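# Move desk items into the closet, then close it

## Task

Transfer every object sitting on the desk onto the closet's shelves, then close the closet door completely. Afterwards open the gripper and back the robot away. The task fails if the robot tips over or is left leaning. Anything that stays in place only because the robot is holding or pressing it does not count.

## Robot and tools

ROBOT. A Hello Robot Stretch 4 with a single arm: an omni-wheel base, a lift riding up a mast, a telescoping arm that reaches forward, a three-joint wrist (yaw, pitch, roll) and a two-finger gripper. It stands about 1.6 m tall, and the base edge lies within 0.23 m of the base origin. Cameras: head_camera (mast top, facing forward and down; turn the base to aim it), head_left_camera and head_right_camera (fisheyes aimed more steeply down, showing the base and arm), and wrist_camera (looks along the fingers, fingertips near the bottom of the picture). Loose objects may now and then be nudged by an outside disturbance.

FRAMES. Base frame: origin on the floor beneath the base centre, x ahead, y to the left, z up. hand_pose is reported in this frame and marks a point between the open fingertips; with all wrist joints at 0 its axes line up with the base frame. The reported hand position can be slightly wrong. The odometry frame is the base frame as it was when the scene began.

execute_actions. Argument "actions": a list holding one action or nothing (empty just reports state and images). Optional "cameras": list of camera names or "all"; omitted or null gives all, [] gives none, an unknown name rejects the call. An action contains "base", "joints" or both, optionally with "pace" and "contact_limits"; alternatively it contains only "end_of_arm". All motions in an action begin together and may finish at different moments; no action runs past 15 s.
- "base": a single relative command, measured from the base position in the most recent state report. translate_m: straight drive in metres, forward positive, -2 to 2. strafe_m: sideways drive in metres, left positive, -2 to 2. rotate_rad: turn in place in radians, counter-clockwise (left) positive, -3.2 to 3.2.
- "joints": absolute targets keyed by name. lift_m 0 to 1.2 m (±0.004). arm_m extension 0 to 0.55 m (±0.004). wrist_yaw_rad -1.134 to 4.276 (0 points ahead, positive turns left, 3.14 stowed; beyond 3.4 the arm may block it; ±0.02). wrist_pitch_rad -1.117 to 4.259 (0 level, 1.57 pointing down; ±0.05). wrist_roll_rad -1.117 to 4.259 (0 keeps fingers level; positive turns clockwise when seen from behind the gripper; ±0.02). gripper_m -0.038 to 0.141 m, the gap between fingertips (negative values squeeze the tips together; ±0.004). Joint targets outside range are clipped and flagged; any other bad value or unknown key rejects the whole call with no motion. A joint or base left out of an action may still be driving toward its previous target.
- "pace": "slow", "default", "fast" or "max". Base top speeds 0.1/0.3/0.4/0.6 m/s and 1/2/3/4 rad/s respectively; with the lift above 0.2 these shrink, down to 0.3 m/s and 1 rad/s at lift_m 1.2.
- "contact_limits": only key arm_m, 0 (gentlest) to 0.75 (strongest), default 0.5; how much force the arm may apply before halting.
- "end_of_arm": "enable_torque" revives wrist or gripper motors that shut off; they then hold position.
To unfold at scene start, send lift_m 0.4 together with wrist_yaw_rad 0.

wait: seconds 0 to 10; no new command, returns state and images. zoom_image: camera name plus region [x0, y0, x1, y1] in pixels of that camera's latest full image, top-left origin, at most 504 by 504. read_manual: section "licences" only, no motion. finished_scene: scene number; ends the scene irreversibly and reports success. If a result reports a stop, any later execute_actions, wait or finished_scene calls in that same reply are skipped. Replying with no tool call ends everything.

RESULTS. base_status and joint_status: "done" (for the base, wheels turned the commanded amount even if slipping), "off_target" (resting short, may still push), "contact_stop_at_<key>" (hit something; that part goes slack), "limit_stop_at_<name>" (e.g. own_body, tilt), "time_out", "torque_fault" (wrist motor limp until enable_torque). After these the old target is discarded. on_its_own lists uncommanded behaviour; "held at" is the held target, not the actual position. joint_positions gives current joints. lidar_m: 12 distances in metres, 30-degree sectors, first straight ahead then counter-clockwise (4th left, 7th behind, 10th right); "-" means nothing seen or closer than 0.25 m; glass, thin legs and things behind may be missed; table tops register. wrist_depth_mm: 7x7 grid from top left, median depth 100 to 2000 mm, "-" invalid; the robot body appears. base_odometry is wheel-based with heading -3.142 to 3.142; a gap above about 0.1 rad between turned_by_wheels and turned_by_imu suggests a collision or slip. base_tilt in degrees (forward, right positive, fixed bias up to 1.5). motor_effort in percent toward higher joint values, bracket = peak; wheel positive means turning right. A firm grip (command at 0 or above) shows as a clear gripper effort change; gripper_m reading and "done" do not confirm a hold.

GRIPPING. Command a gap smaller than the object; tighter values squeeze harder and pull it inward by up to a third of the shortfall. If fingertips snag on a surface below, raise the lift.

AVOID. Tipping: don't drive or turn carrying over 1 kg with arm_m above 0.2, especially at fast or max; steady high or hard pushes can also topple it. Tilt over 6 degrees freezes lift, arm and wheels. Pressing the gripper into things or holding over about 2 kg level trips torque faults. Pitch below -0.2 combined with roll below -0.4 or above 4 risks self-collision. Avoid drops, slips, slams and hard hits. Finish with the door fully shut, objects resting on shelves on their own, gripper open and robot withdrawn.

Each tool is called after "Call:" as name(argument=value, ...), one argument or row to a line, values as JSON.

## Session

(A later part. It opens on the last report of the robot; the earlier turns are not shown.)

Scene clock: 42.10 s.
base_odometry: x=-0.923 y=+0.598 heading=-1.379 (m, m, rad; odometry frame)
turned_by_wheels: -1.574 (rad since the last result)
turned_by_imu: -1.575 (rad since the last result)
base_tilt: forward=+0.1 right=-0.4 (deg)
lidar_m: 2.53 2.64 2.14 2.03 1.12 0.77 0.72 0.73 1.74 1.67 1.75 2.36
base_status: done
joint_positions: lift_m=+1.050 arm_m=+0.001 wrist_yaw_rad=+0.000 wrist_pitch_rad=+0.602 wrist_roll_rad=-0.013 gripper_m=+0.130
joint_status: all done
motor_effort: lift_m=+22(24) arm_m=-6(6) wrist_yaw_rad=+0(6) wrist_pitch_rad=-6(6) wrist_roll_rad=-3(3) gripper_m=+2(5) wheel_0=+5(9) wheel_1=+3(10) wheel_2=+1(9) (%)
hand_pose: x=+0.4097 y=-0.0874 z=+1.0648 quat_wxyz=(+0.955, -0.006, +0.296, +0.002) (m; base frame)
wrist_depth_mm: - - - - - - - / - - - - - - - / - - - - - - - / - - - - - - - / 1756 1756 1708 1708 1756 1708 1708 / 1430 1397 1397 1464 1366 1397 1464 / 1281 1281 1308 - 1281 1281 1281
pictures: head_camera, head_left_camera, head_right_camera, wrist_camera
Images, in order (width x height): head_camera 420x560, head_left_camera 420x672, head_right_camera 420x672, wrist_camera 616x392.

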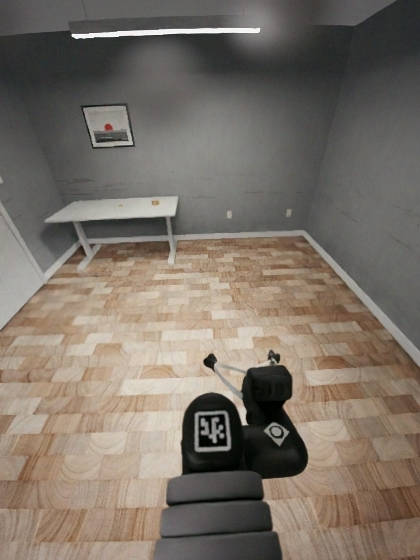

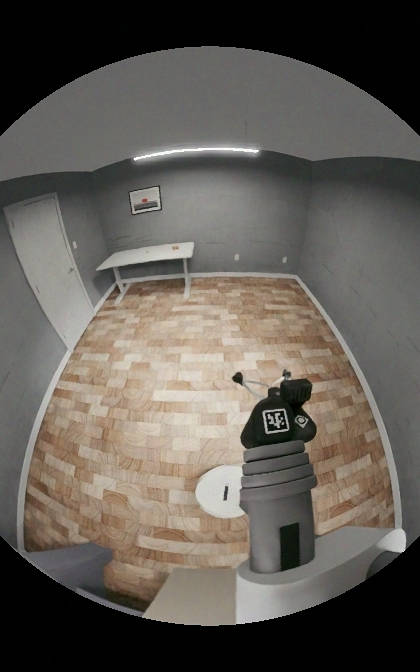

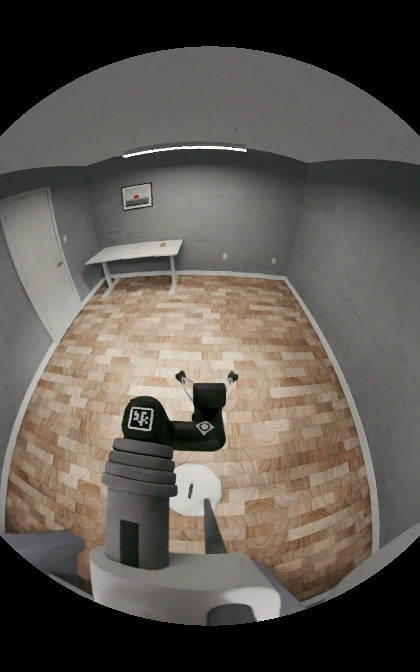

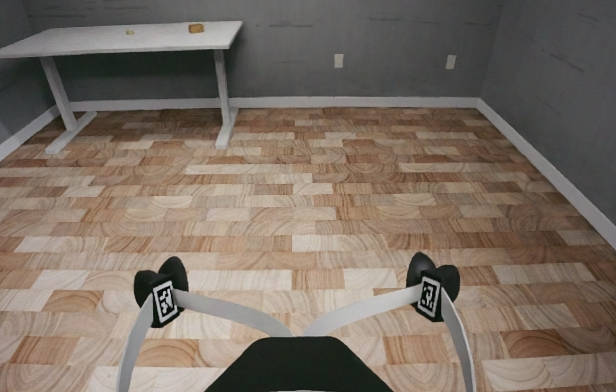

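Call:
zoom_image(
  camera="wrist_camera",
  region=[0, 0, 260, 80],
)

Call:
execute_actions(
  actions=[
    {"base":{"translate_m":1.2},"pace":"max"},
  ],
  cameras=["head_camera","wrist_camera"],
)

Call:
execute_actions(
  actions=[
    {"base":{"strafe_m":0.52},"pace":"max"},
  ],
  cameras=["head_camera","wrist_camera"],
)

Region (0, 0, 260, 80) of wrist_camera's 616x392 image, scaled by 1.938; it fills the top 155 rows of this view, and the rest is white.

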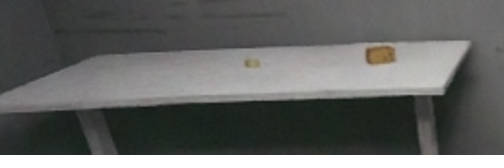

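Scene clock: 47.40 s.
base_odometry: x=-0.694 y=-0.580 heading=-1.379 (m, m, rad; odometry frame)
turned_by_wheels: +0.000 (rad since the last result)
turned_by_imu: -0.007 (rad since the last result)
base_tilt: forward=+0.1 right=-0.5 (deg)
lidar_m: 1.39 1.36 1.84 2.05 2.16 2.12 1.91 2.39 1.72 1.66 1.73 2.16
base_status: done
joint_positions: lift_m=+1.050 arm_m=+0.001 wrist_yaw_rad=+0.000 wrist_pitch_rad=+0.602 wrist_roll_rad=-0.013 gripper_m=+0.130
joint_status: not commanded
motor_effort: lift_m=+22(22) arm_m=-5(5) wrist_yaw_rad=+1(0) wrist_pitch_rad=-5(6) wrist_roll_rad=-3(3) gripper_m=+1(1) wheel_0=+4(9) wheel_1=+3(8) wheel_2=-2(13) (%)
hand_pose: x=+0.4097 y=-0.0874 z=+1.0648 quat_wxyz=(+0.955, -0.006, +0.296, +0.002) (m; base frame)
wrist_depth_mm: 1661 1661 1661 1708 1708 1756 1756 / 1537 1576 1808 1863 1863 1921 1921 / 1281 1255 - - - - - / - - - - - - - / 1708 1708 1756 1756 1756 1708 1708 / 1464 1397 1397 1464 1366 1430 1464 / 1255 1255 1308 - 1308 1255 1255
pictures: head_camera, wrist_camera
Images, in order (width x height): head_camera 420x560, wrist_camera 616x392.

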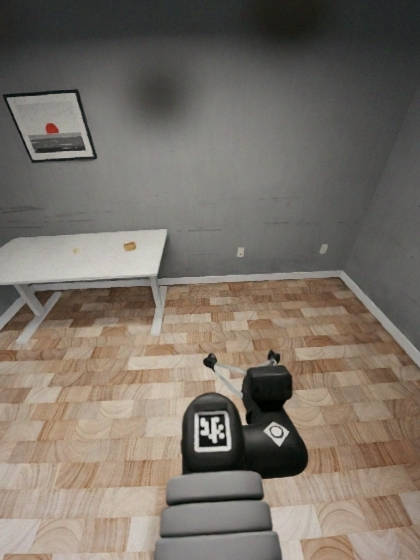

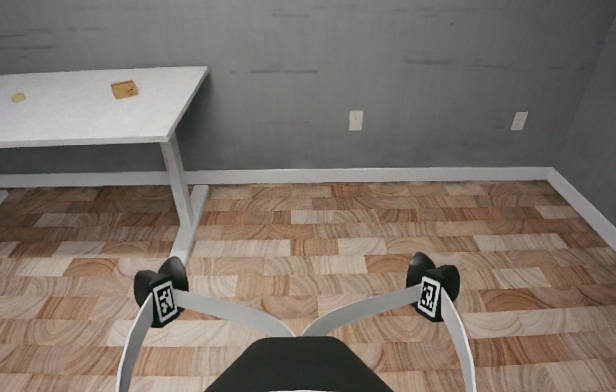

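Scene clock: 50.23 s.
base_odometry: x=-0.184 y=-0.481 heading=-1.379 (m, m, rad; odometry frame)
turned_by_wheels: +0.000 (rad since the last result)
turned_by_imu: +0.001 (rad since the last result)
base_tilt: forward=+0.2 right=-0.5 (deg)
lidar_m: 1.29 1.33 1.58 1.50 1.60 1.99 1.92 2.00 2.27 2.17 2.28 2.18
base_status: done
joint_positions: lift_m=+1.050 arm_m=+0.001 wrist_yaw_rad=+0.000 wrist_pitch_rad=+0.602 wrist_roll_rad=-0.013 gripper_m=+0.130
joint_status: not commanded
motor_effort: lift_m=+21(22) arm_m=-5(5) wrist_yaw_rad=+1(1) wrist_pitch_rad=-5(5) wrist_roll_rad=-3(3) gripper_m=+0(1) wheel_0=-3(11) wheel_1=+1(12) wheel_2=+0(3) (%)
hand_pose: x=+0.4097 y=-0.0874 z=+1.0648 quat_wxyz=(+0.955, -0.006, +0.296, +0.002) (m; base frame)
wrist_depth_mm: 1661 1708 1708 1708 1708 1708 1756 / 1576 1576 1537 1756 1863 1863 1863 / 1255 1255 1255 - - - - / 1983 - - - - - - / 1756 1708 1756 1708 1708 1756 1708 / 1430 1397 1397 1464 1397 1430 1464 / 1255 1281 1308 - 1281 1281 1281
pictures: head_camera, wrist_camera
Images, in order (width x height): head_camera 420x560, wrist_camera 616x392.

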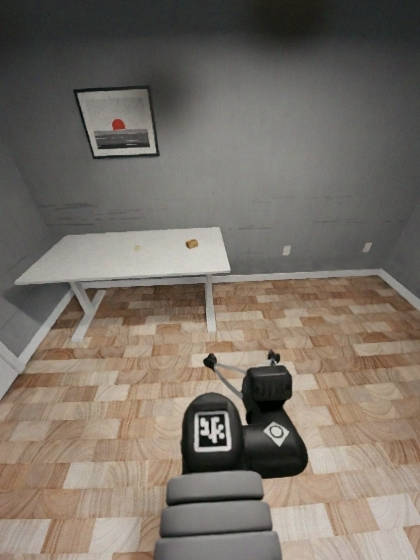

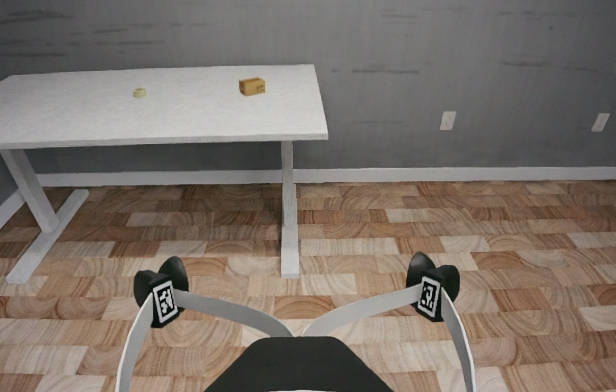

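Call:
execute_actions(
  actions=[
    {"base":{"strafe_m":0.18},"joints":{"lift_m":0.80},"pace":"fast"},
  ],
  cameras=[],
)

Call:
execute_actions(
  actions=[
    {"base":{"translate_m":0.85},"pace":"fast"},
  ],
)

Scene clock: 52.60 s.
base_odometry: x=-0.007 y=-0.446 heading=-1.379 (m, m, rad; odometry frame)
turned_by_wheels: +0.000 (rad since the last result)
turned_by_imu: +0.000 (rad since the last result)
base_tilt: forward=+0.1 right=-0.4 (deg)
lidar_m: 1.27 1.37 1.39 1.34 1.42 1.97 1.94 1.99 2.46 2.34 2.47 2.17
base_status: done
joint_positions: lift_m=+0.800 arm_m=+0.001 wrist_yaw_rad=+0.000 wrist_pitch_rad=+0.602 wrist_roll_rad=-0.013 gripper_m=+0.130
joint_status: all done
motor_effort: lift_m=+17(20) arm_m=-5(5) wrist_yaw_rad=+0(0) wrist_pitch_rad=-8(5) wrist_roll_rad=-3(3) gripper_m=+0(1) wheel_0=-2(9) wheel_1=+1(10) wheel_2=+0(7) (%)
hand_pose: x=+0.4097 y=-0.0874 z=+0.8151 quat_wxyz=(+0.955, -0.006, +0.296, +0.002) (m; base frame)
wrist_depth_mm: 1308 1229 1308 1281 1708 1708 1708 / 1756 1808 1863 1921 1863 1863 1921 / 1863 1983 - 1983 - - - / 1618 1661 1661 1661 1661 1708 1661 / 1366 1397 1366 1397 1397 1366 1366 / 1160 1098 1118 1160 1098 1138 1160 / 1025 1025 1042 - 1042 1025 1008
pictures: none
No camera images: the call's "cameras" was empty. Leave "cameras" out to get every camera's image.

Scene clock: 56.17 s.
base_odometry: x=+0.155 y=-1.281 heading=-1.379 (m, m, rad; odometry frame)
turned_by_wheels: +0.000 (rad since the last result)
turned_by_imu: -0.005 (rad since the last result)
base_tilt: forward=+0.1 right=-0.4 (deg)
lidar_m: 0.41 0.46 0.62 1.31 1.40 1.97 2.77 2.89 2.44 2.36 1.79 0.48
base_status: done
joint_positions: lift_m=+0.800 arm_m=+0.001 wrist_yaw_rad=+0.000 wrist_pitch_rad=+0.602 wrist_roll_rad=-0.013 gripper_m=+0.130
joint_status: not commanded
motor_effort: lift_m=+18(18) arm_m=-6(5) wrist_yaw_rad=+1(1) wrist_pitch_rad=-6(8) wrist_roll_rad=-3(3) gripper_m=+0(0) wheel_0=+3(11) wheel_1=+3(8) wheel_2=+1(12) (%)
hand_pose: x=+0.4097 y=-0.0874 z=+0.8151 quat_wxyz=(+0.955, -0.006, +0.296, +0.002) (m; base frame)
wrist_depth_mm: 904 917 931 931 931 931 960 / 820 798 798 798 866 1025 1042 / 580 580 580 580 580 1098 1138 / 455 455 455 455 455 455 1281 / 375 375 375 377 375 375 1308 / 325 319 327 329 330 338 1118 / 1025 1008 1042 - 1025 1008 1008
pictures: head_camera, head_left_camera, head_right_camera, wrist_camera
Images, in order (width x height): head_camera 420x560, head_left_camera 420x672, head_right_camera 420x672, wrist_camera 616x392.

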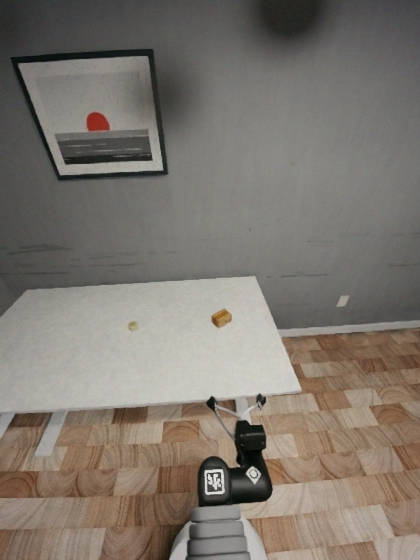

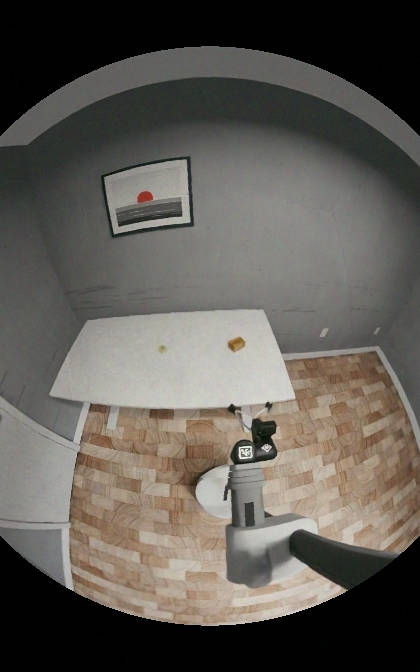

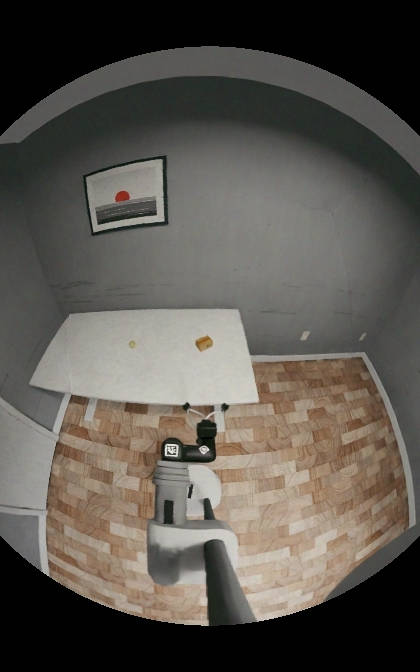

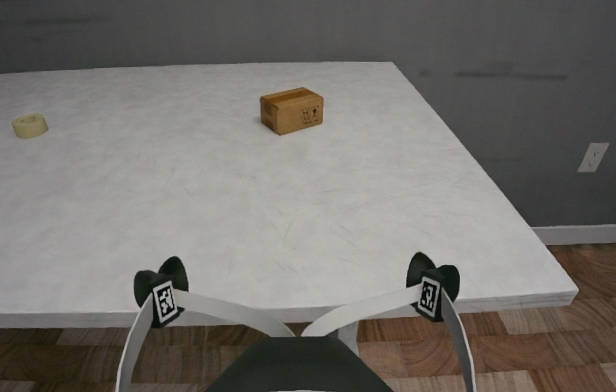

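Call:
execute_actions(
  actions=[
    {"base":{"strafe_m":-0.124},"joints":{"wrist_yaw_rad":0.52,"arm_m":0.25,"gripper_m":0.14,"lift_m":0.81},"pace":"fast"},
  ],
  cameras=["head_camera","wrist_camera"],
)

Scene clock: 58.50 s.
base_odometry: x=+0.033 y=-1.304 heading=-1.379 (m, m, rad; odometry frame)
turned_by_wheels: +0.000 (rad since the last result)
turned_by_imu: +0.000 (rad since the last result)
base_tilt: forward=+0.2 right=-0.4 (deg)
lidar_m: 0.44 0.47 0.63 1.44 1.53 2.14 2.78 2.87 2.33 2.22 1.81 0.49
base_status: done
joint_positions: lift_m=+0.810 arm_m=+0.249 wrist_yaw_rad=+0.520 wrist_pitch_rad=+0.602 wrist_roll_rad=-0.013 gripper_m=+0.140
joint_status: all done
motor_effort: lift_m=+22(23) arm_m=+5(6) wrist_yaw_rad=+1(7) wrist_pitch_rad=-5(7) wrist_roll_rad=-3(2) gripper_m=+0(2) wheel_0=+0(13) wheel_1=-2(12) wheel_2=+0(2) (%)
hand_pose: x=+0.6698 y=+0.0423 z=+0.8247 quat_wxyz=(+0.922, -0.082, +0.285, +0.247) (m; base frame)
wrist_depth_mm: 1182 1008 854 759 676 615 559 / 842 831 820 778 715 647 591 / 603 597 597 597 597 597 603 / 469 469 466 469 399 473 473 / 384 387 387 379 375 387 384 / 325 307 309 329 310 317 325 / 285 283 291 - 291 283 287
pictures: head_camera, wrist_camera
Images, in order (width x height): head_camera 420x560, wrist_camera 616x392.

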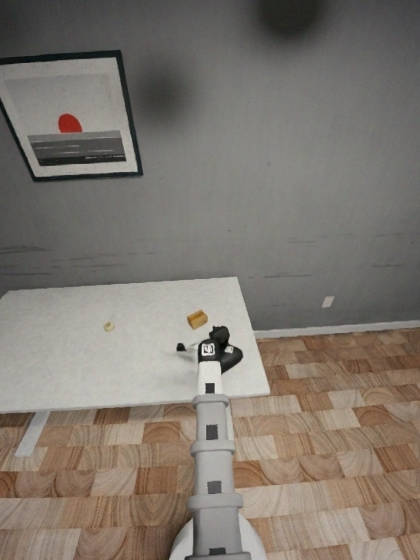

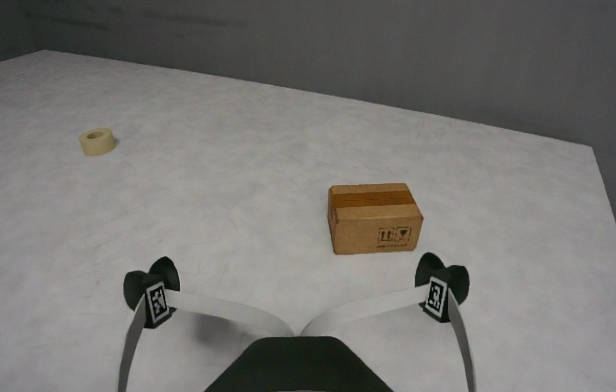

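Call:
execute_actions(
  actions=[
    {"joints":{"arm_m":0.422},"pace":"fast"},
  ],
  cameras=["head_camera","wrist_camera"],
)

Scene clock: 60.20 s.
base_odometry: x=+0.033 y=-1.304 heading=-1.379 (m, m, rad; odometry frame)
turned_by_wheels: +0.000 (rad since the last result)
turned_by_imu: +0.000 (rad since the last result)
base_tilt: forward=+0.2 right=-0.4 (deg)
lidar_m: 0.44 0.44 0.64 1.45 1.52 2.10 2.75 2.86 2.32 2.23 1.77 0.44
base_status: not commanded
joint_positions: lift_m=+0.810 arm_m=+0.421 wrist_yaw_rad=+0.520 wrist_pitch_rad=+0.602 wrist_roll_rad=-0.013 gripper_m=+0.140
joint_status: all done
motor_effort: lift_m=+22(22) arm_m=+5(5) wrist_yaw_rad=+1(1) wrist_pitch_rad=-6(6) wrist_roll_rad=-3(3) gripper_m=+1(2) wheel_0=+1(1) wheel_1=-2(2) wheel_2=+0(0) (%)
hand_pose: x=+0.8417 y=+0.0423 z=+0.8247 quat_wxyz=(+0.922, -0.082, +0.285, +0.247) (m; base frame)
wrist_depth_mm: 904 768 661 580 517 466 427 / 842 820 732 640 559 500 459 / 603 597 597 597 591 539 492 / 469 469 469 469 469 469 469 / 384 384 387 387 387 384 384 / 324 307 309 268 309 317 325 / 285 283 283 - 293 283 287
pictures: head_camera, wrist_camera
Images, in order (width x height): head_camera 420x560, wrist_camera 616x392.

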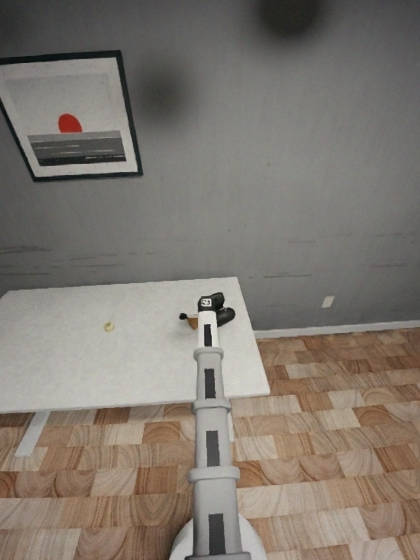

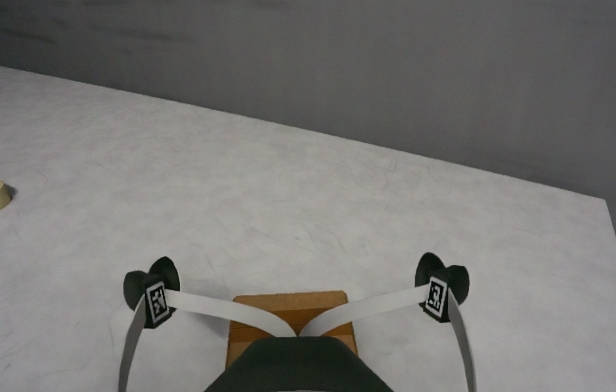

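Call:
execute_actions(
  actions=[
    {"joints":{"arm_m":0.408,"lift_m":0.745}},
  ],
  cameras=["wrist_camera"],
)

Scene clock: 61.83 s.
base_odometry: x=+0.033 y=-1.304 heading=-1.379 (m, m, rad; odometry frame)
turned_by_wheels: +0.000 (rad since the last result)
turned_by_imu: +0.000 (rad since the last result)
base_tilt: forward=+0.2 right=-0.5 (deg)
lidar_m: 0.44 0.48 0.61 1.44 1.53 2.13 2.79 2.87 2.33 2.24 1.78 0.46
base_status: not commanded
joint_positions: lift_m=+0.745 arm_m=+0.409 wrist_yaw_rad=+0.520 wrist_pitch_rad=+0.602 wrist_roll_rad=-0.013 gripper_m=+0.140
joint_status: all done
motor_effort: lift_m=+18(21) arm_m=-6(5) wrist_yaw_rad=+1(1) wrist_pitch_rad=-8(5) wrist_roll_rad=-2(3) gripper_m=+1(1) wheel_0=+0(0) wheel_1=-2(2) wheel_2=+0(0) (%)
hand_pose: x=+0.8297 y=+0.0423 z=+0.7601 quat_wxyz=(+0.922, -0.082, +0.285, +0.247) (m; base frame)
wrist_depth_mm: 917 788 676 597 530 477 439 / 640 640 634 615 569 508 469 / 462 459 455 455 455 459 466 / 359 357 359 359 359 359 357 / 294 296 277 226 297 296 294 / 249 235 212 208 227 243 249 / 217 216 224 - 223 216 218
pictures: wrist_camera
Images, in order (width x height): wrist_camera 616x392.

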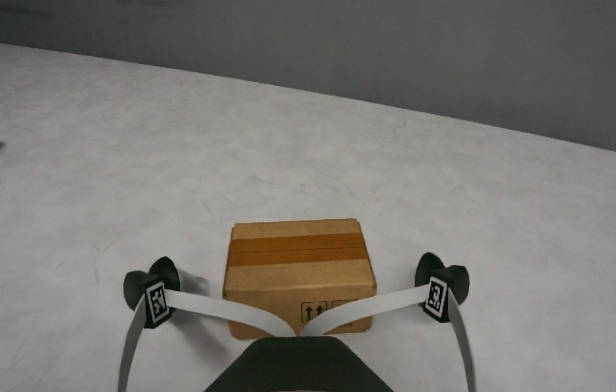

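Call:
execute_actions(
  actions=[
    {"joints":{"lift_m":0.735}},
  ],
  cameras=[],
)

Call:
execute_actions(
  actions=[
    {"joints":{"gripper_m":0.055}},
  ],
  cameras=["wrist_camera"],
)

Scene clock: 62.73 s.
base_odometry: x=+0.033 y=-1.304 heading=-1.379 (m, m, rad; odometry frame)
turned_by_wheels: +0.000 (rad since the last result)
turned_by_imu: +0.000 (rad since the last result)
base_tilt: forward=+0.1 right=-0.5 (deg)
lidar_m: 0.45 0.45 0.62 1.45 1.52 2.12 2.79 2.89 2.35 2.22 1.83 0.48
base_status: not commanded
joint_positions: lift_m=+0.735 arm_m=+0.409 wrist_yaw_rad=+0.520 wrist_pitch_rad=+0.602 wrist_roll_rad=-0.013 gripper_m=+0.140
joint_status: all done
motor_effort: lift_m=+17(17) arm_m=-6(6) wrist_yaw_rad=+0(1) wrist_pitch_rad=-6(7) wrist_roll_rad=-3(3) gripper_m=+1(1) wheel_0=+0(0) wheel_1=-2(2) wheel_2=+0(0) (%)
hand_pose: x=+0.8297 y=+0.0423 z=+0.7501 quat_wxyz=(+0.922, -0.082, +0.285, +0.247) (m; base frame)
wrist_depth_mm: 904 778 668 591 530 477 439 / 621 609 603 597 564 508 469 / 439 436 436 433 436 436 439 / 342 342 343 342 342 343 340 / 281 281 264 212 272 282 281 / 237 224 206 208 225 231 237 / 208 207 213 - 213 206 208
pictures: none
No camera images: the call's "cameras" was empty. Leave "cameras" out to get every camera's image.

Scene clock: 64.60 s.
base_odometry: x=+0.033 y=-1.304 heading=-1.379 (m, m, rad; odometry frame)
turned_by_wheels: +0.000 (rad since the last result)
turned_by_imu: +0.000 (rad since the last result)
base_tilt: forward=+0.2 right=-0.4 (deg)
lidar_m: 0.43 0.46 0.64 1.44 1.52 2.14 2.78 2.88 2.34 2.22 1.81 0.46
base_status: not commanded
joint_positions: lift_m=+0.735 arm_m=+0.409 wrist_yaw_rad=+0.520 wrist_pitch_rad=+0.602 wrist_roll_rad=-0.013 gripper_m=+0.055
joint_status: all done
motor_effort: lift_m=+18(17) arm_m=-6(6) wrist_yaw_rad=+0(1) wrist_pitch_rad=-7(8) wrist_roll_rad=-2(3) gripper_m=-15(16) wheel_0=+0(0) wheel_1=-2(2) wheel_2=+0(0) (%)
hand_pose: x=+0.8296 y=+0.0423 z=+0.7500 quat_wxyz=(+0.922, -0.082, +0.285, +0.247) (m; base frame)
wrist_depth_mm: 891 788 676 591 530 477 436 / 609 603 597 597 564 508 469 / 439 436 433 433 430 436 439 / 342 342 342 340 340 342 342 / 278 281 211 204 272 279 279 / 236 230 191 200 195 237 236 / 207 206 206 - 209 206 207
pictures: wrist_camera
Images, in order (width x height): wrist_camera 616x392.

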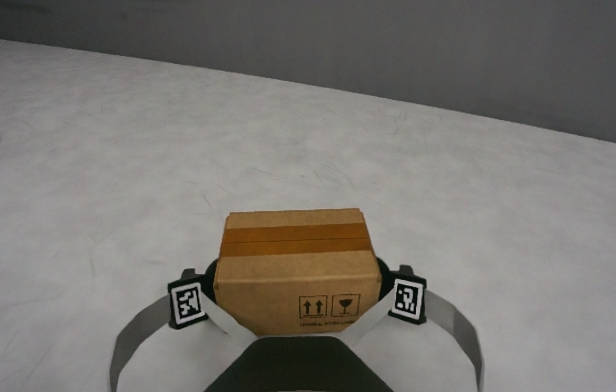

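Call:
execute_actions(
  actions=[
    {"joints":{"lift_m":0.80}},
  ],
  cameras=[],
)

Call:
execute_actions(
  actions=[
    {"base":{"translate_m":-0.3},"joints":{"arm_m":0.0,"wrist_yaw_rad":0},"pace":"fast"},
  ],
  cameras=["wrist_camera"],
)

Call:
execute_actions(
  actions=[
    {"base":{"rotate_rad":3.15},"pace":"fast"},
  ],
  cameras=["head_camera"],
)

Call:
execute_actions(
  actions=[
    {"base":{"translate_m":1.75},"joints":{"lift_m":0.9},"pace":"max"},
  ],
)

Scene clock: 66.80 s.
base_odometry: x=+0.033 y=-1.304 heading=-1.379 (m, m, rad; odometry frame)
turned_by_wheels: +0.000 (rad since the last result)
turned_by_imu: +0.000 (rad since the last result)
base_tilt: forward=+0.2 right=-0.4 (deg)
lidar_m: 0.42 0.47 0.66 1.43 1.53 2.12 2.79 2.86 2.31 2.24 1.76 0.47
base_status: not commanded
joint_positions: lift_m=+0.800 arm_m=+0.409 wrist_yaw_rad=+0.520 wrist_pitch_rad=+0.602 wrist_roll_rad=-0.013 gripper_m=+0.055
joint_status: all done
motor_effort: lift_m=+22(23) arm_m=-6(6) wrist_yaw_rad=+1(1) wrist_pitch_rad=-7(10) wrist_roll_rad=-3(3) gripper_m=-16(15) wheel_0=+0(1) wheel_1=-2(2) wheel_2=+0(0) (%)
hand_pose: x=+0.8296 y=+0.0422 z=+0.8145 quat_wxyz=(+0.922, -0.082, +0.285, +0.247) (m; base frame)
wrist_depth_mm: 917 788 676 597 530 477 436 / 798 798 732 647 574 512 469 / 574 574 574 574 574 544 500 / 452 452 452 449 449 449 452 / 368 373 211 203 357 370 368 / 312 303 191 201 195 314 312 / 272 271 273 - 277 272 277
pictures: none
No camera images: the call's "cameras" was empty. Leave "cameras" out to get every camera's image.

Scene clock: 68.93 s.
base_odometry: x=-0.024 y=-1.010 heading=-1.379 (m, m, rad; odometry frame)
turned_by_wheels: +0.000 (rad since the last result)
turned_by_imu: +0.002 (rad since the last result)
base_tilt: forward=+0.1 right=-0.5 (deg)
lidar_m: 0.72 0.76 1.07 1.46 1.55 2.09 2.47 2.56 2.34 2.24 2.21 0.79
base_status: done
joint_positions: lift_m=+0.800 arm_m=+0.001 wrist_yaw_rad=+0.000 wrist_pitch_rad=+0.603 wrist_roll_rad=-0.013 gripper_m=+0.055
joint_status: all done
motor_effort: lift_m=+22(22) arm_m=-6(5) wrist_yaw_rad=+1(3) wrist_pitch_rad=-9(9) wrist_roll_rad=-2(4) gripper_m=-15(15) wheel_0=-3(11) wheel_1=-1(9) wheel_2=+1(11) (%)
hand_pose: x=+0.4094 y=-0.0875 z=+0.8144 quat_wxyz=(+0.955, -0.006, +0.297, +0.002) (m; base frame)
wrist_depth_mm: 1160 1160 1160 1160 1205 1229 1229 / 820 798 788 788 1308 1336 1366 / 580 609 609 609 1430 1499 1464 / 1537 1576 1537 1576 1618 1618 1576 / 1366 1336 210 203 1336 1397 1366 / 1138 1138 191 200 195 1182 1160 / 1008 1008 1008 - 1025 1025 1008
pictures: wrist_camera
Images, in order (width x height): wrist_camera 616x392.

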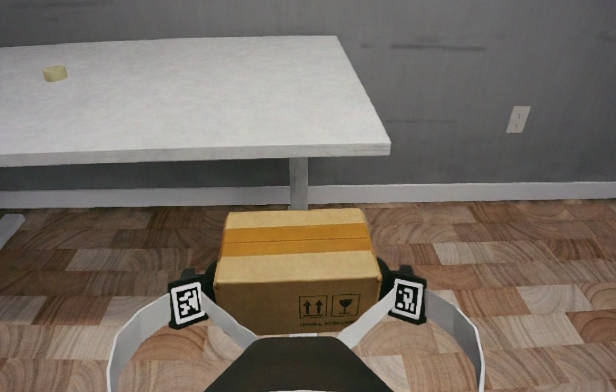

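Scene clock: 71.67 s.
base_odometry: x=-0.024 y=-1.010 heading=+1.770 (m, m, rad; odometry frame)
turned_by_wheels: +3.150 (rad since the last result)
turned_by_imu: +3.151 (rad since the last result)
base_tilt: forward=+0.1 right=-0.4 (deg)
lidar_m: 2.47 2.57 2.34 2.25 2.22 0.77 0.74 0.75 1.04 1.45 1.54 2.07
base_status: done
joint_positions: lift_m=+0.800 arm_m=+0.001 wrist_yaw_rad=+0.000 wrist_pitch_rad=+0.603 wrist_roll_rad=-0.013 gripper_m=+0.055
joint_status: not commanded
motor_effort: lift_m=+21(22) arm_m=-6(6) wrist_yaw_rad=+0(0) wrist_pitch_rad=-10(10) wrist_roll_rad=-3(3) gripper_m=-15(15) wheel_0=-2(10) wheel_1=+0(9) wheel_2=-1(16) (%)
hand_pose: x=+0.4095 y=-0.0874 z=+0.8145 quat_wxyz=(+0.955, -0.006, +0.297, +0.002) (m; base frame)
wrist_depth_mm: - - - - - - 1863 / - - - - - - 1863 / - - - - - - 1863 / 1661 1661 1661 1708 1661 1661 1661 / 1366 1366 211 204 1336 1366 1397 / 1138 1118 191 200 195 1182 1160 / 1008 1008 1025 - 1025 1008 1008
pictures: head_camera
Images, in order (width x height): head_camera 420x560.

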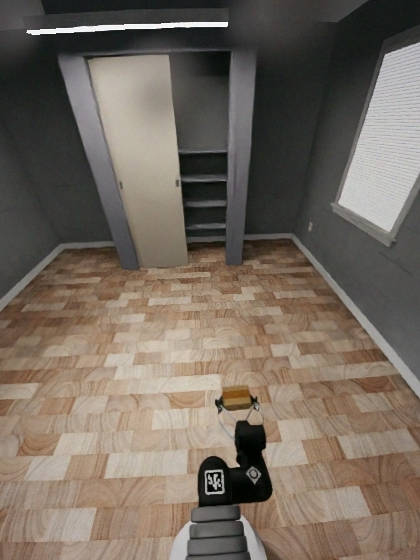

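Scene clock: 77.33 s.
base_odometry: x=-0.371 y=+0.705 heading=+1.771 (m, m, rad; odometry frame)
turned_by_wheels: +0.001 (rad since the last result)
turned_by_imu: -0.010 (rad since the last result)
base_tilt: forward=+0.2 right=-0.5 (deg)
lidar_m: 1.02 0.75 1.02 2.27 2.37 3.17 3.33 2.11 1.51 1.39 1.45 0.74
base_status: done
joint_positions: lift_m=+0.900 arm_m=+0.001 wrist_yaw_rad=+0.000 wrist_pitch_rad=+0.603 wrist_roll_rad=-0.013 gripper_m=+0.055
joint_status: all done
motor_effort: lift_m=+20(25) arm_m=-5(6) wrist_yaw_rad=+1(0) wrist_pitch_rad=-8(9) wrist_roll_rad=-2(2) gripper_m=-16(17) wheel_0=+3(11) wheel_1=+3(9) wheel_2=+1(11) (%)
hand_pose: x=+0.4095 y=-0.0874 z=+0.9146 quat_wxyz=(+0.955, -0.006, +0.297, +0.002) (m; base frame)
wrist_depth_mm: 466 1098 1098 1098 976 442 449 / 484 1118 1118 1118 976 477 492 / 525 1308 1308 1336 878 525 1366 / 580 1098 1138 1160 691 597 1537 / 647 699 211 204 634 691 1499 / 750 732 191 200 195 1205 1281 / 866 866 1098 - 891 1098 1118
pictures: head_camera, head_left_camera, head_right_camera, wrist_camera
Images, in order (width x height): head_camera 420x560, head_left_camera 420x672, head_right_camera 420x672, wrist_camera 616x392.

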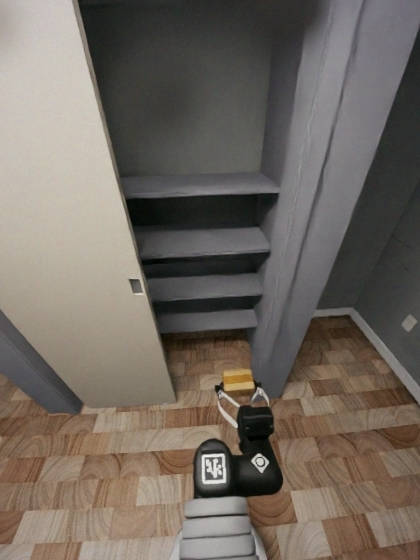

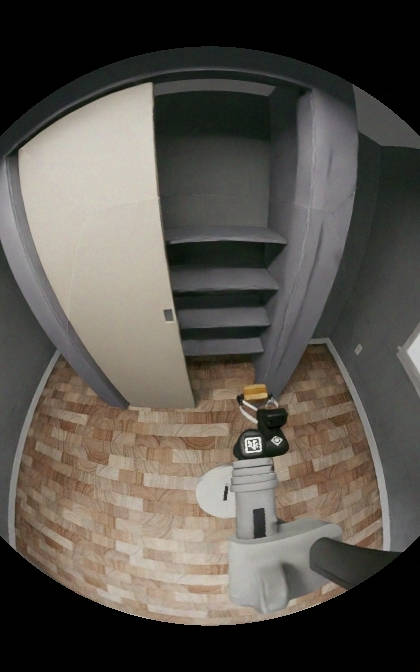

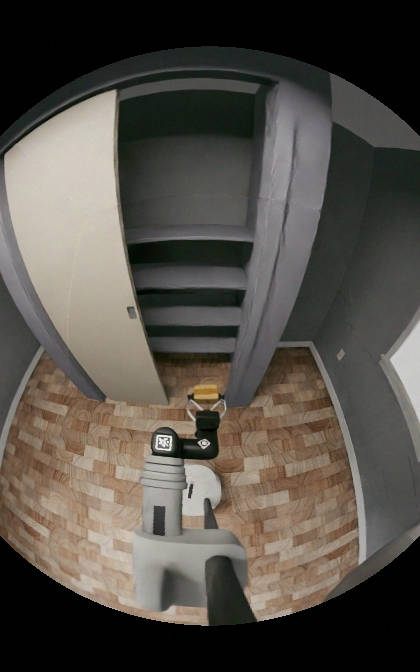

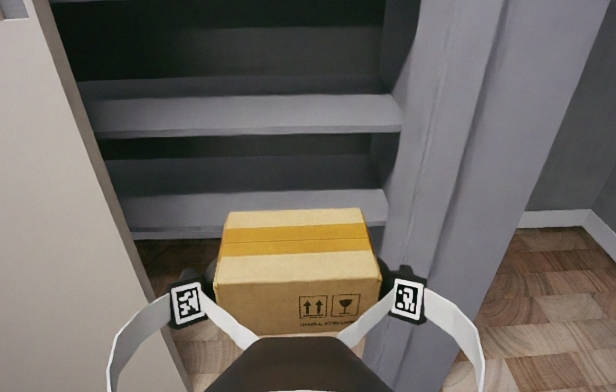

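Call:
execute_actions(
  actions=[
    {"base":{"strafe_m":0.07},"joints":{"lift_m":1.07},"pace":"fast"},
  ],
  cameras=["head_camera","wrist_camera"],
)

Call:
execute_actions(
  actions=[
    {"base":{"translate_m":0.34},"joints":{"arm_m":0.12},"pace":"fast"},
  ],
  cameras=["head_camera","wrist_camera"],
)

Scene clock: 80.97 s.
base_odometry: x=-0.440 y=+0.691 heading=+1.771 (m, m, rad; odometry frame)
turned_by_wheels: +0.000 (rad since the last result)
turned_by_imu: +0.000 (rad since the last result)
base_tilt: forward=+0.2 right=-0.5 (deg)
lidar_m: 0.72 0.74 1.02 2.20 2.31 3.13 3.34 2.22 1.58 1.49 1.55 0.76
base_status: done
joint_positions: lift_m=+1.070 arm_m=+0.001 wrist_yaw_rad=+0.000 wrist_pitch_rad=+0.603 wrist_roll_rad=-0.013 gripper_m=+0.055
joint_status: all done
motor_effort: lift_m=+22(24) arm_m=-5(5) wrist_yaw_rad=+1(0) wrist_pitch_rad=-8(10) wrist_roll_rad=-3(4) gripper_m=-16(15) wheel_0=-3(14) wheel_1=+1(13) wheel_2=+0(5) (%)
hand_pose: x=+0.4095 y=-0.0874 z=+1.0845 quat_wxyz=(+0.955, -0.006, +0.297, +0.002) (m; base frame)
wrist_depth_mm: 433 1060 1060 1078 1042 480 442 / 473 788 1229 1205 991 492 488 / 517 549 1160 1182 1118 539 539 / 574 591 1336 1025 1008 591 621 / 654 661 211 204 707 668 1708 / 741 715 191 201 195 768 1499 / 866 854 917 - 960 1255 1281
pictures: head_camera, wrist_camera
Images, in order (width x height): head_camera 420x560, wrist_camera 616x392.

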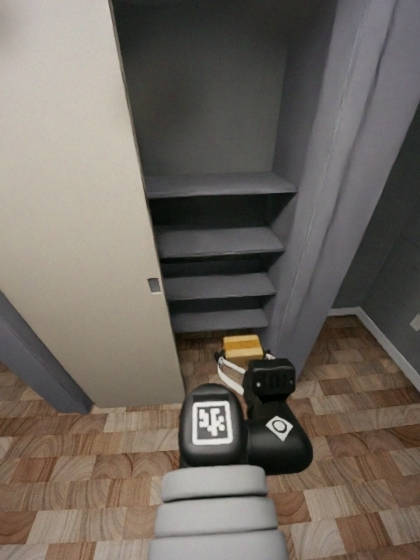

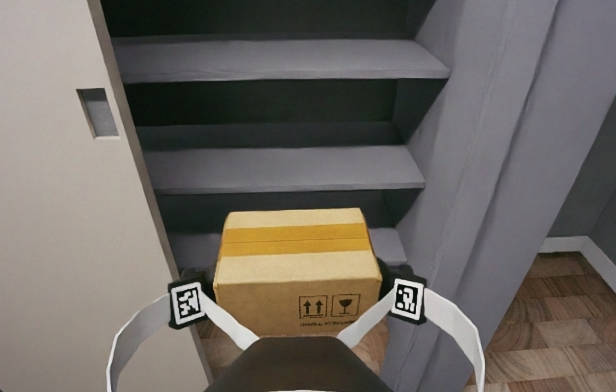

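Scene clock: 83.43 s.
base_odometry: x=-0.508 y=+1.024 heading=+1.771 (m, m, rad; odometry frame)
turned_by_wheels: +0.000 (rad since the last result)
turned_by_imu: -0.002 (rad since the last result)
base_tilt: forward=+0.2 right=-0.4 (deg)
lidar_m: 0.68 0.41 0.53 2.21 2.32 3.12 3.69 2.21 1.58 1.45 0.52 0.51
base_status: done
joint_positions: lift_m=+1.070 arm_m=+0.119 wrist_yaw_rad=+0.000 wrist_pitch_rad=+0.603 wrist_roll_rad=-0.013 gripper_m=+0.055
joint_status: all done
motor_effort: lift_m=+22(22) arm_m=+5(7) wrist_yaw_rad=+1(2) wrist_pitch_rad=-8(9) wrist_roll_rad=-3(3) gripper_m=-15(15) wheel_0=+3(9) wheel_1=+4(8) wheel_2=-2(8) (%)
hand_pose: x=+0.5277 y=-0.0874 z=+1.0845 quat_wxyz=(+0.955, -0.006, +0.297, +0.002) (m; base frame)
wrist_depth_mm: 668 683 683 691 699 627 455 / 699 707 715 707 715 627 466 / 521 521 521 517 517 521 462 / 424 445 442 427 445 445 452 / 759 759 211 204 732 661 473 / 640 621 191 201 195 615 469 / 854 842 842 - 866 621 473
pictures: head_camera, wrist_camera
Images, in order (width x height): head_camera 420x560, wrist_camera 616x392.

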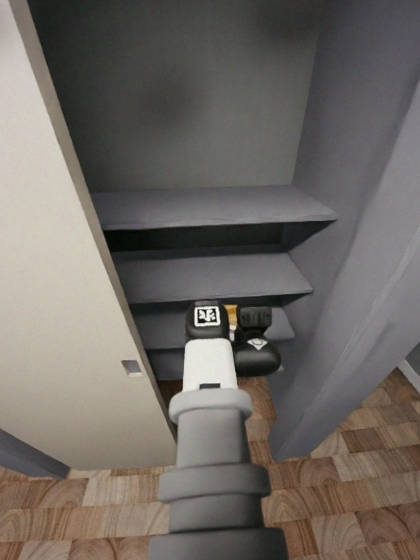

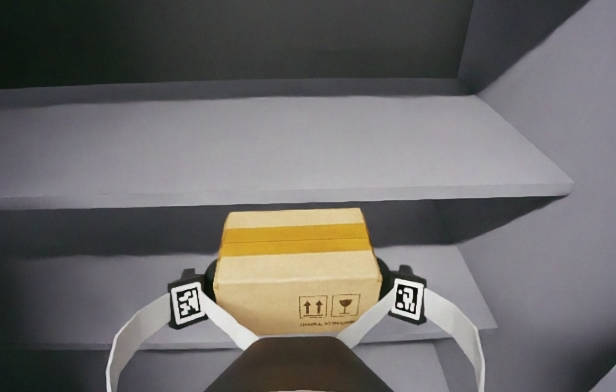

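Call:
execute_actions(
  actions=[
    {"joints":{"arm_m":0.41}},
  ],
  cameras=["wrist_camera"],
)

Call:
execute_actions(
  actions=[
    {"joints":{"lift_m":1.036},"pace":"slow"},
  ],
  cameras=["wrist_camera"],
)

Scene clock: 85.93 s.
base_odometry: x=-0.508 y=+1.024 heading=+1.771 (m, m, rad; odometry frame)
turned_by_wheels: +0.000 (rad since the last result)
turned_by_imu: +0.000 (rad since the last result)
base_tilt: forward=+0.1 right=-0.4 (deg)
lidar_m: 0.66 0.39 0.53 2.21 2.31 3.10 3.72 2.23 1.58 1.45 0.53 0.50
base_status: not commanded
joint_positions: lift_m=+1.070 arm_m=+0.409 wrist_yaw_rad=+0.000 wrist_pitch_rad=+0.603 wrist_roll_rad=-0.013 gripper_m=+0.055
joint_status: all done
motor_effort: lift_m=+22(22) arm_m=+5(3) wrist_yaw_rad=+0(1) wrist_pitch_rad=-9(8) wrist_roll_rad=-2(3) gripper_m=-15(15) wheel_0=+3(3) wheel_1=+4(4) wheel_2=-2(1) (%)
hand_pose: x=+0.8176 y=-0.0874 z=+1.0845 quat_wxyz=(+0.955, -0.006, +0.297, +0.002) (m; base frame)
wrist_depth_mm: 407 415 418 424 430 436 436 / 445 455 459 462 469 473 452 / 484 488 488 492 496 500 459 / 404 404 404 404 407 404 407 / 332 334 211 204 324 334 334 / 282 274 191 200 195 283 281 / 246 244 246 - 250 246 248
pictures: wrist_camera
Images, in order (width x height): wrist_camera 616x392.

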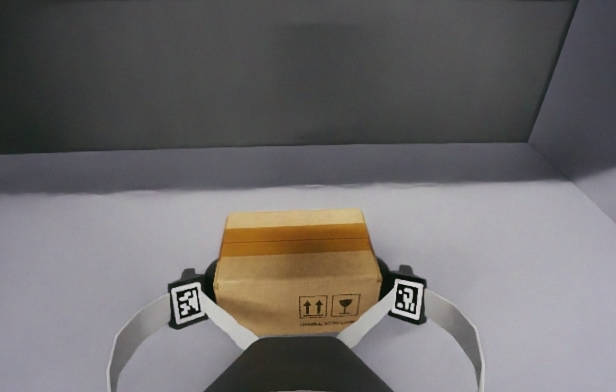

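Scene clock: 87.03 s.
base_odometry: x=-0.508 y=+1.024 heading=+1.771 (m, m, rad; odometry frame)
turned_by_wheels: +0.000 (rad since the last result)
turned_by_imu: +0.000 (rad since the last result)
base_tilt: forward=+0.2 right=-0.4 (deg)
lidar_m: 0.70 0.41 0.54 2.20 2.30 3.10 3.70 2.23 1.57 1.48 0.53 0.50
base_status: not commanded
joint_positions: lift_m=+1.036 arm_m=+0.409 wrist_yaw_rad=+0.000 wrist_pitch_rad=+0.603 wrist_roll_rad=-0.013 gripper_m=+0.055
joint_status: all done
motor_effort: lift_m=+17(22) arm_m=+5(6) wrist_yaw_rad=+0(0) wrist_pitch_rad=-8(8) wrist_roll_rad=-3(2) gripper_m=-16(16) wheel_0=+4(3) wheel_1=+4(4) wheel_2=-2(2) (%)
hand_pose: x=+0.8176 y=-0.0874 z=+1.0509 quat_wxyz=(+0.955, -0.006, +0.297, +0.002) (m; base frame)
wrist_depth_mm: 410 418 418 424 427 436 433 / 445 452 459 462 469 473 452 / 445 442 442 442 445 445 427 / 347 349 349 349 349 349 349 / 285 287 211 204 278 287 287 / 242 236 191 200 195 244 243 / 212 211 212 - 215 211 213
pictures: wrist_camera
Images, in order (width x height): wrist_camera 616x392.

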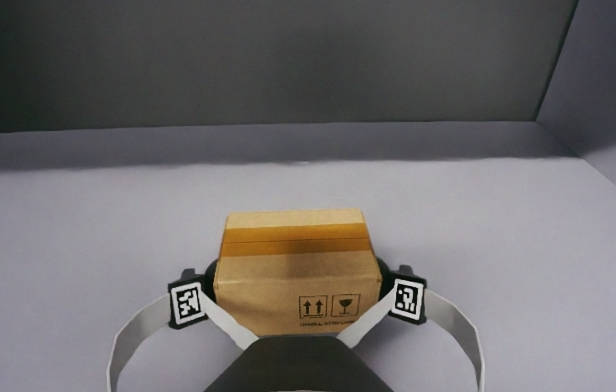

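Target 342 → lift ≈1.032.

Call:
execute_actions(
  actions=[
    {"joints":{"lift_m":1.031},"pace":"slow"},
  ],
  cameras=[],
)

Call:
execute_actions(
  actions=[
    {"joints":{"gripper_m":0.135}},
  ],
  cameras=["wrist_camera"],
)

Scene clock: 87.87 s.
base_odometry: x=-0.508 y=+1.024 heading=+1.771 (m, m, rad; odometry frame)
turned_by_wheels: +0.000 (rad since the last result)
turned_by_imu: +0.000 (rad since the last result)
base_tilt: forward=+0.1 right=-0.4 (deg)
lidar_m: 0.67 0.39 0.54 2.23 2.30 3.10 3.70 2.17 1.56 1.47 0.49 0.50
base_status: not commanded
joint_positions: lift_m=+1.031 arm_m=+0.409 wrist_yaw_rad=+0.000 wrist_pitch_rad=+0.603 wrist_roll_rad=-0.013 gripper_m=+0.055
joint_status: all done
motor_effort: lift_m=+17(17) arm_m=+5(6) wrist_yaw_rad=+0(1) wrist_pitch_rad=-9(9) wrist_roll_rad=-3(3) gripper_m=-15(14) wheel_0=+3(3) wheel_1=+4(4) wheel_2=-2(1) (%)
hand_pose: x=+0.8176 y=-0.0874 z=+1.0459 quat_wxyz=(+0.955, -0.006, +0.297, +0.002) (m; base frame)
wrist_depth_mm: 410 415 421 424 427 433 433 / 445 452 459 466 466 473 452 / 433 433 433 433 433 433 427 / 342 340 340 340 342 342 342 / 278 279 211 203 272 281 281 / 236 229 191 200 195 237 236 / 206 206 207 - 210 206 207
pictures: none
No camera images: the call's "cameras" was empty. Leave "cameras" out to get every camera's image.

Scene clock: 89.63 s.
base_odometry: x=-0.508 y=+1.024 heading=+1.771 (m, m, rad; odometry frame)
turned_by_wheels: +0.000 (rad since the last result)
turned_by_imu: +0.000 (rad since the last result)
base_tilt: forward=+0.1 right=-0.4 (deg)
lidar_m: 0.68 0.38 0.53 2.22 2.31 3.12 3.70 2.24 1.54 1.46 0.55 0.50
base_status: not commanded
joint_positions: lift_m=+1.031 arm_m=+0.409 wrist_yaw_rad=+0.000 wrist_pitch_rad=+0.602 wrist_roll_rad=-0.013 gripper_m=+0.135
joint_status: all done
motor_effort: lift_m=+17(17) arm_m=+5(6) wrist_yaw_rad=+0(1) wrist_pitch_rad=-8(8) wrist_roll_rad=-3(3) gripper_m=+2(17) wheel_0=+3(3) wheel_1=+4(4) wheel_2=-2(2) (%)
hand_pose: x=+0.8176 y=-0.0874 z=+1.0459 quat_wxyz=(+0.955, -0.006, +0.297, +0.002) (m; base frame)
wrist_depth_mm: 410 415 421 424 427 433 433 / 445 452 459 462 473 473 452 / 436 436 433 433 436 439 427 / 340 340 343 342 340 343 343 / 279 279 263 212 272 281 282 / 237 223 205 208 212 231 237 / 207 206 213 - 213 207 208
pictures: wrist_camera
Images, in order (width x height): wrist_camera 616x392.

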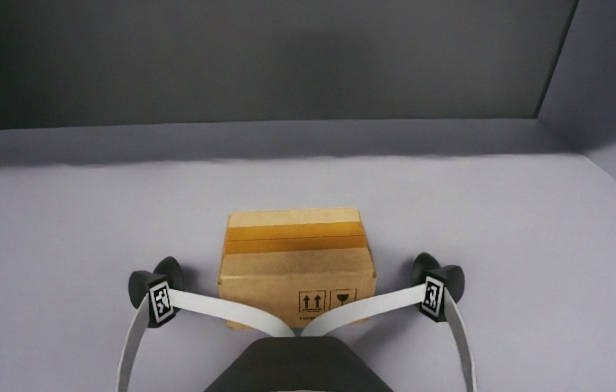

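Call:
execute_actions(
  actions=[
    {"joints":{"lift_m":1.065,"arm_m":0.0},"base":{"translate_m":-0.4},"pace":"fast"},
  ],
  cameras=["head_camera","wrist_camera"],
)

Scene clock: 92.43 s.
base_odometry: x=-0.428 y=+0.632 heading=+1.771 (m, m, rad; odometry frame)
turned_by_wheels: -0.001 (rad since the last result)
turned_by_imu: +0.002 (rad since the last result)
base_tilt: forward=+0.1 right=-0.5 (deg)
lidar_m: 0.80 0.81 1.10 2.22 2.30 3.13 3.27 2.21 1.58 1.47 1.54 0.83
base_status: done
joint_positions: lift_m=+1.065 arm_m=+0.001 wrist_yaw_rad=+0.000 wrist_pitch_rad=+0.602 wrist_roll_rad=-0.013 gripper_m=+0.135
joint_status: all done
motor_effort: lift_m=+22(24) arm_m=-5(6) wrist_yaw_rad=+2(0) wrist_pitch_rad=-6(9) wrist_roll_rad=-3(3) gripper_m=+1(1) wheel_0=-4(9) wheel_1=-3(9) wheel_2=+0(11) (%)
hand_pose: x=+0.4096 y=-0.0875 z=+1.0797 quat_wxyz=(+0.955, -0.006, +0.297, +0.002) (m; base frame)
wrist_depth_mm: 488 931 1118 1118 1025 504 504 / 530 554 1255 1281 1118 549 549 / 580 603 1160 1160 1138 597 627 / 647 661 1397 1366 1138 661 1618 / 732 715 1281 1281 1205 759 1708 / 831 798 960 1499 866 931 1464 / 960 960 1008 - 1025 1255 1281
pictures: head_camera, wrist_camera
Images, in order (width x height): head_camera 420x560, wrist_camera 616x392.

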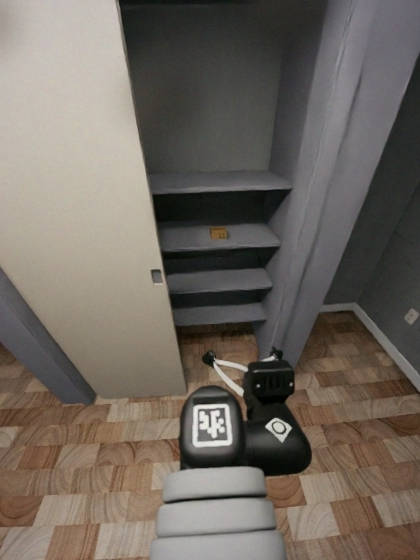

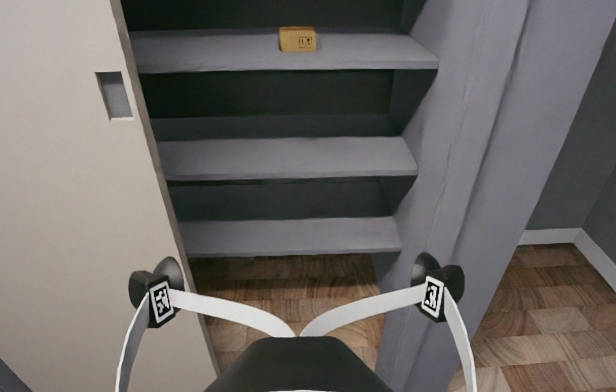

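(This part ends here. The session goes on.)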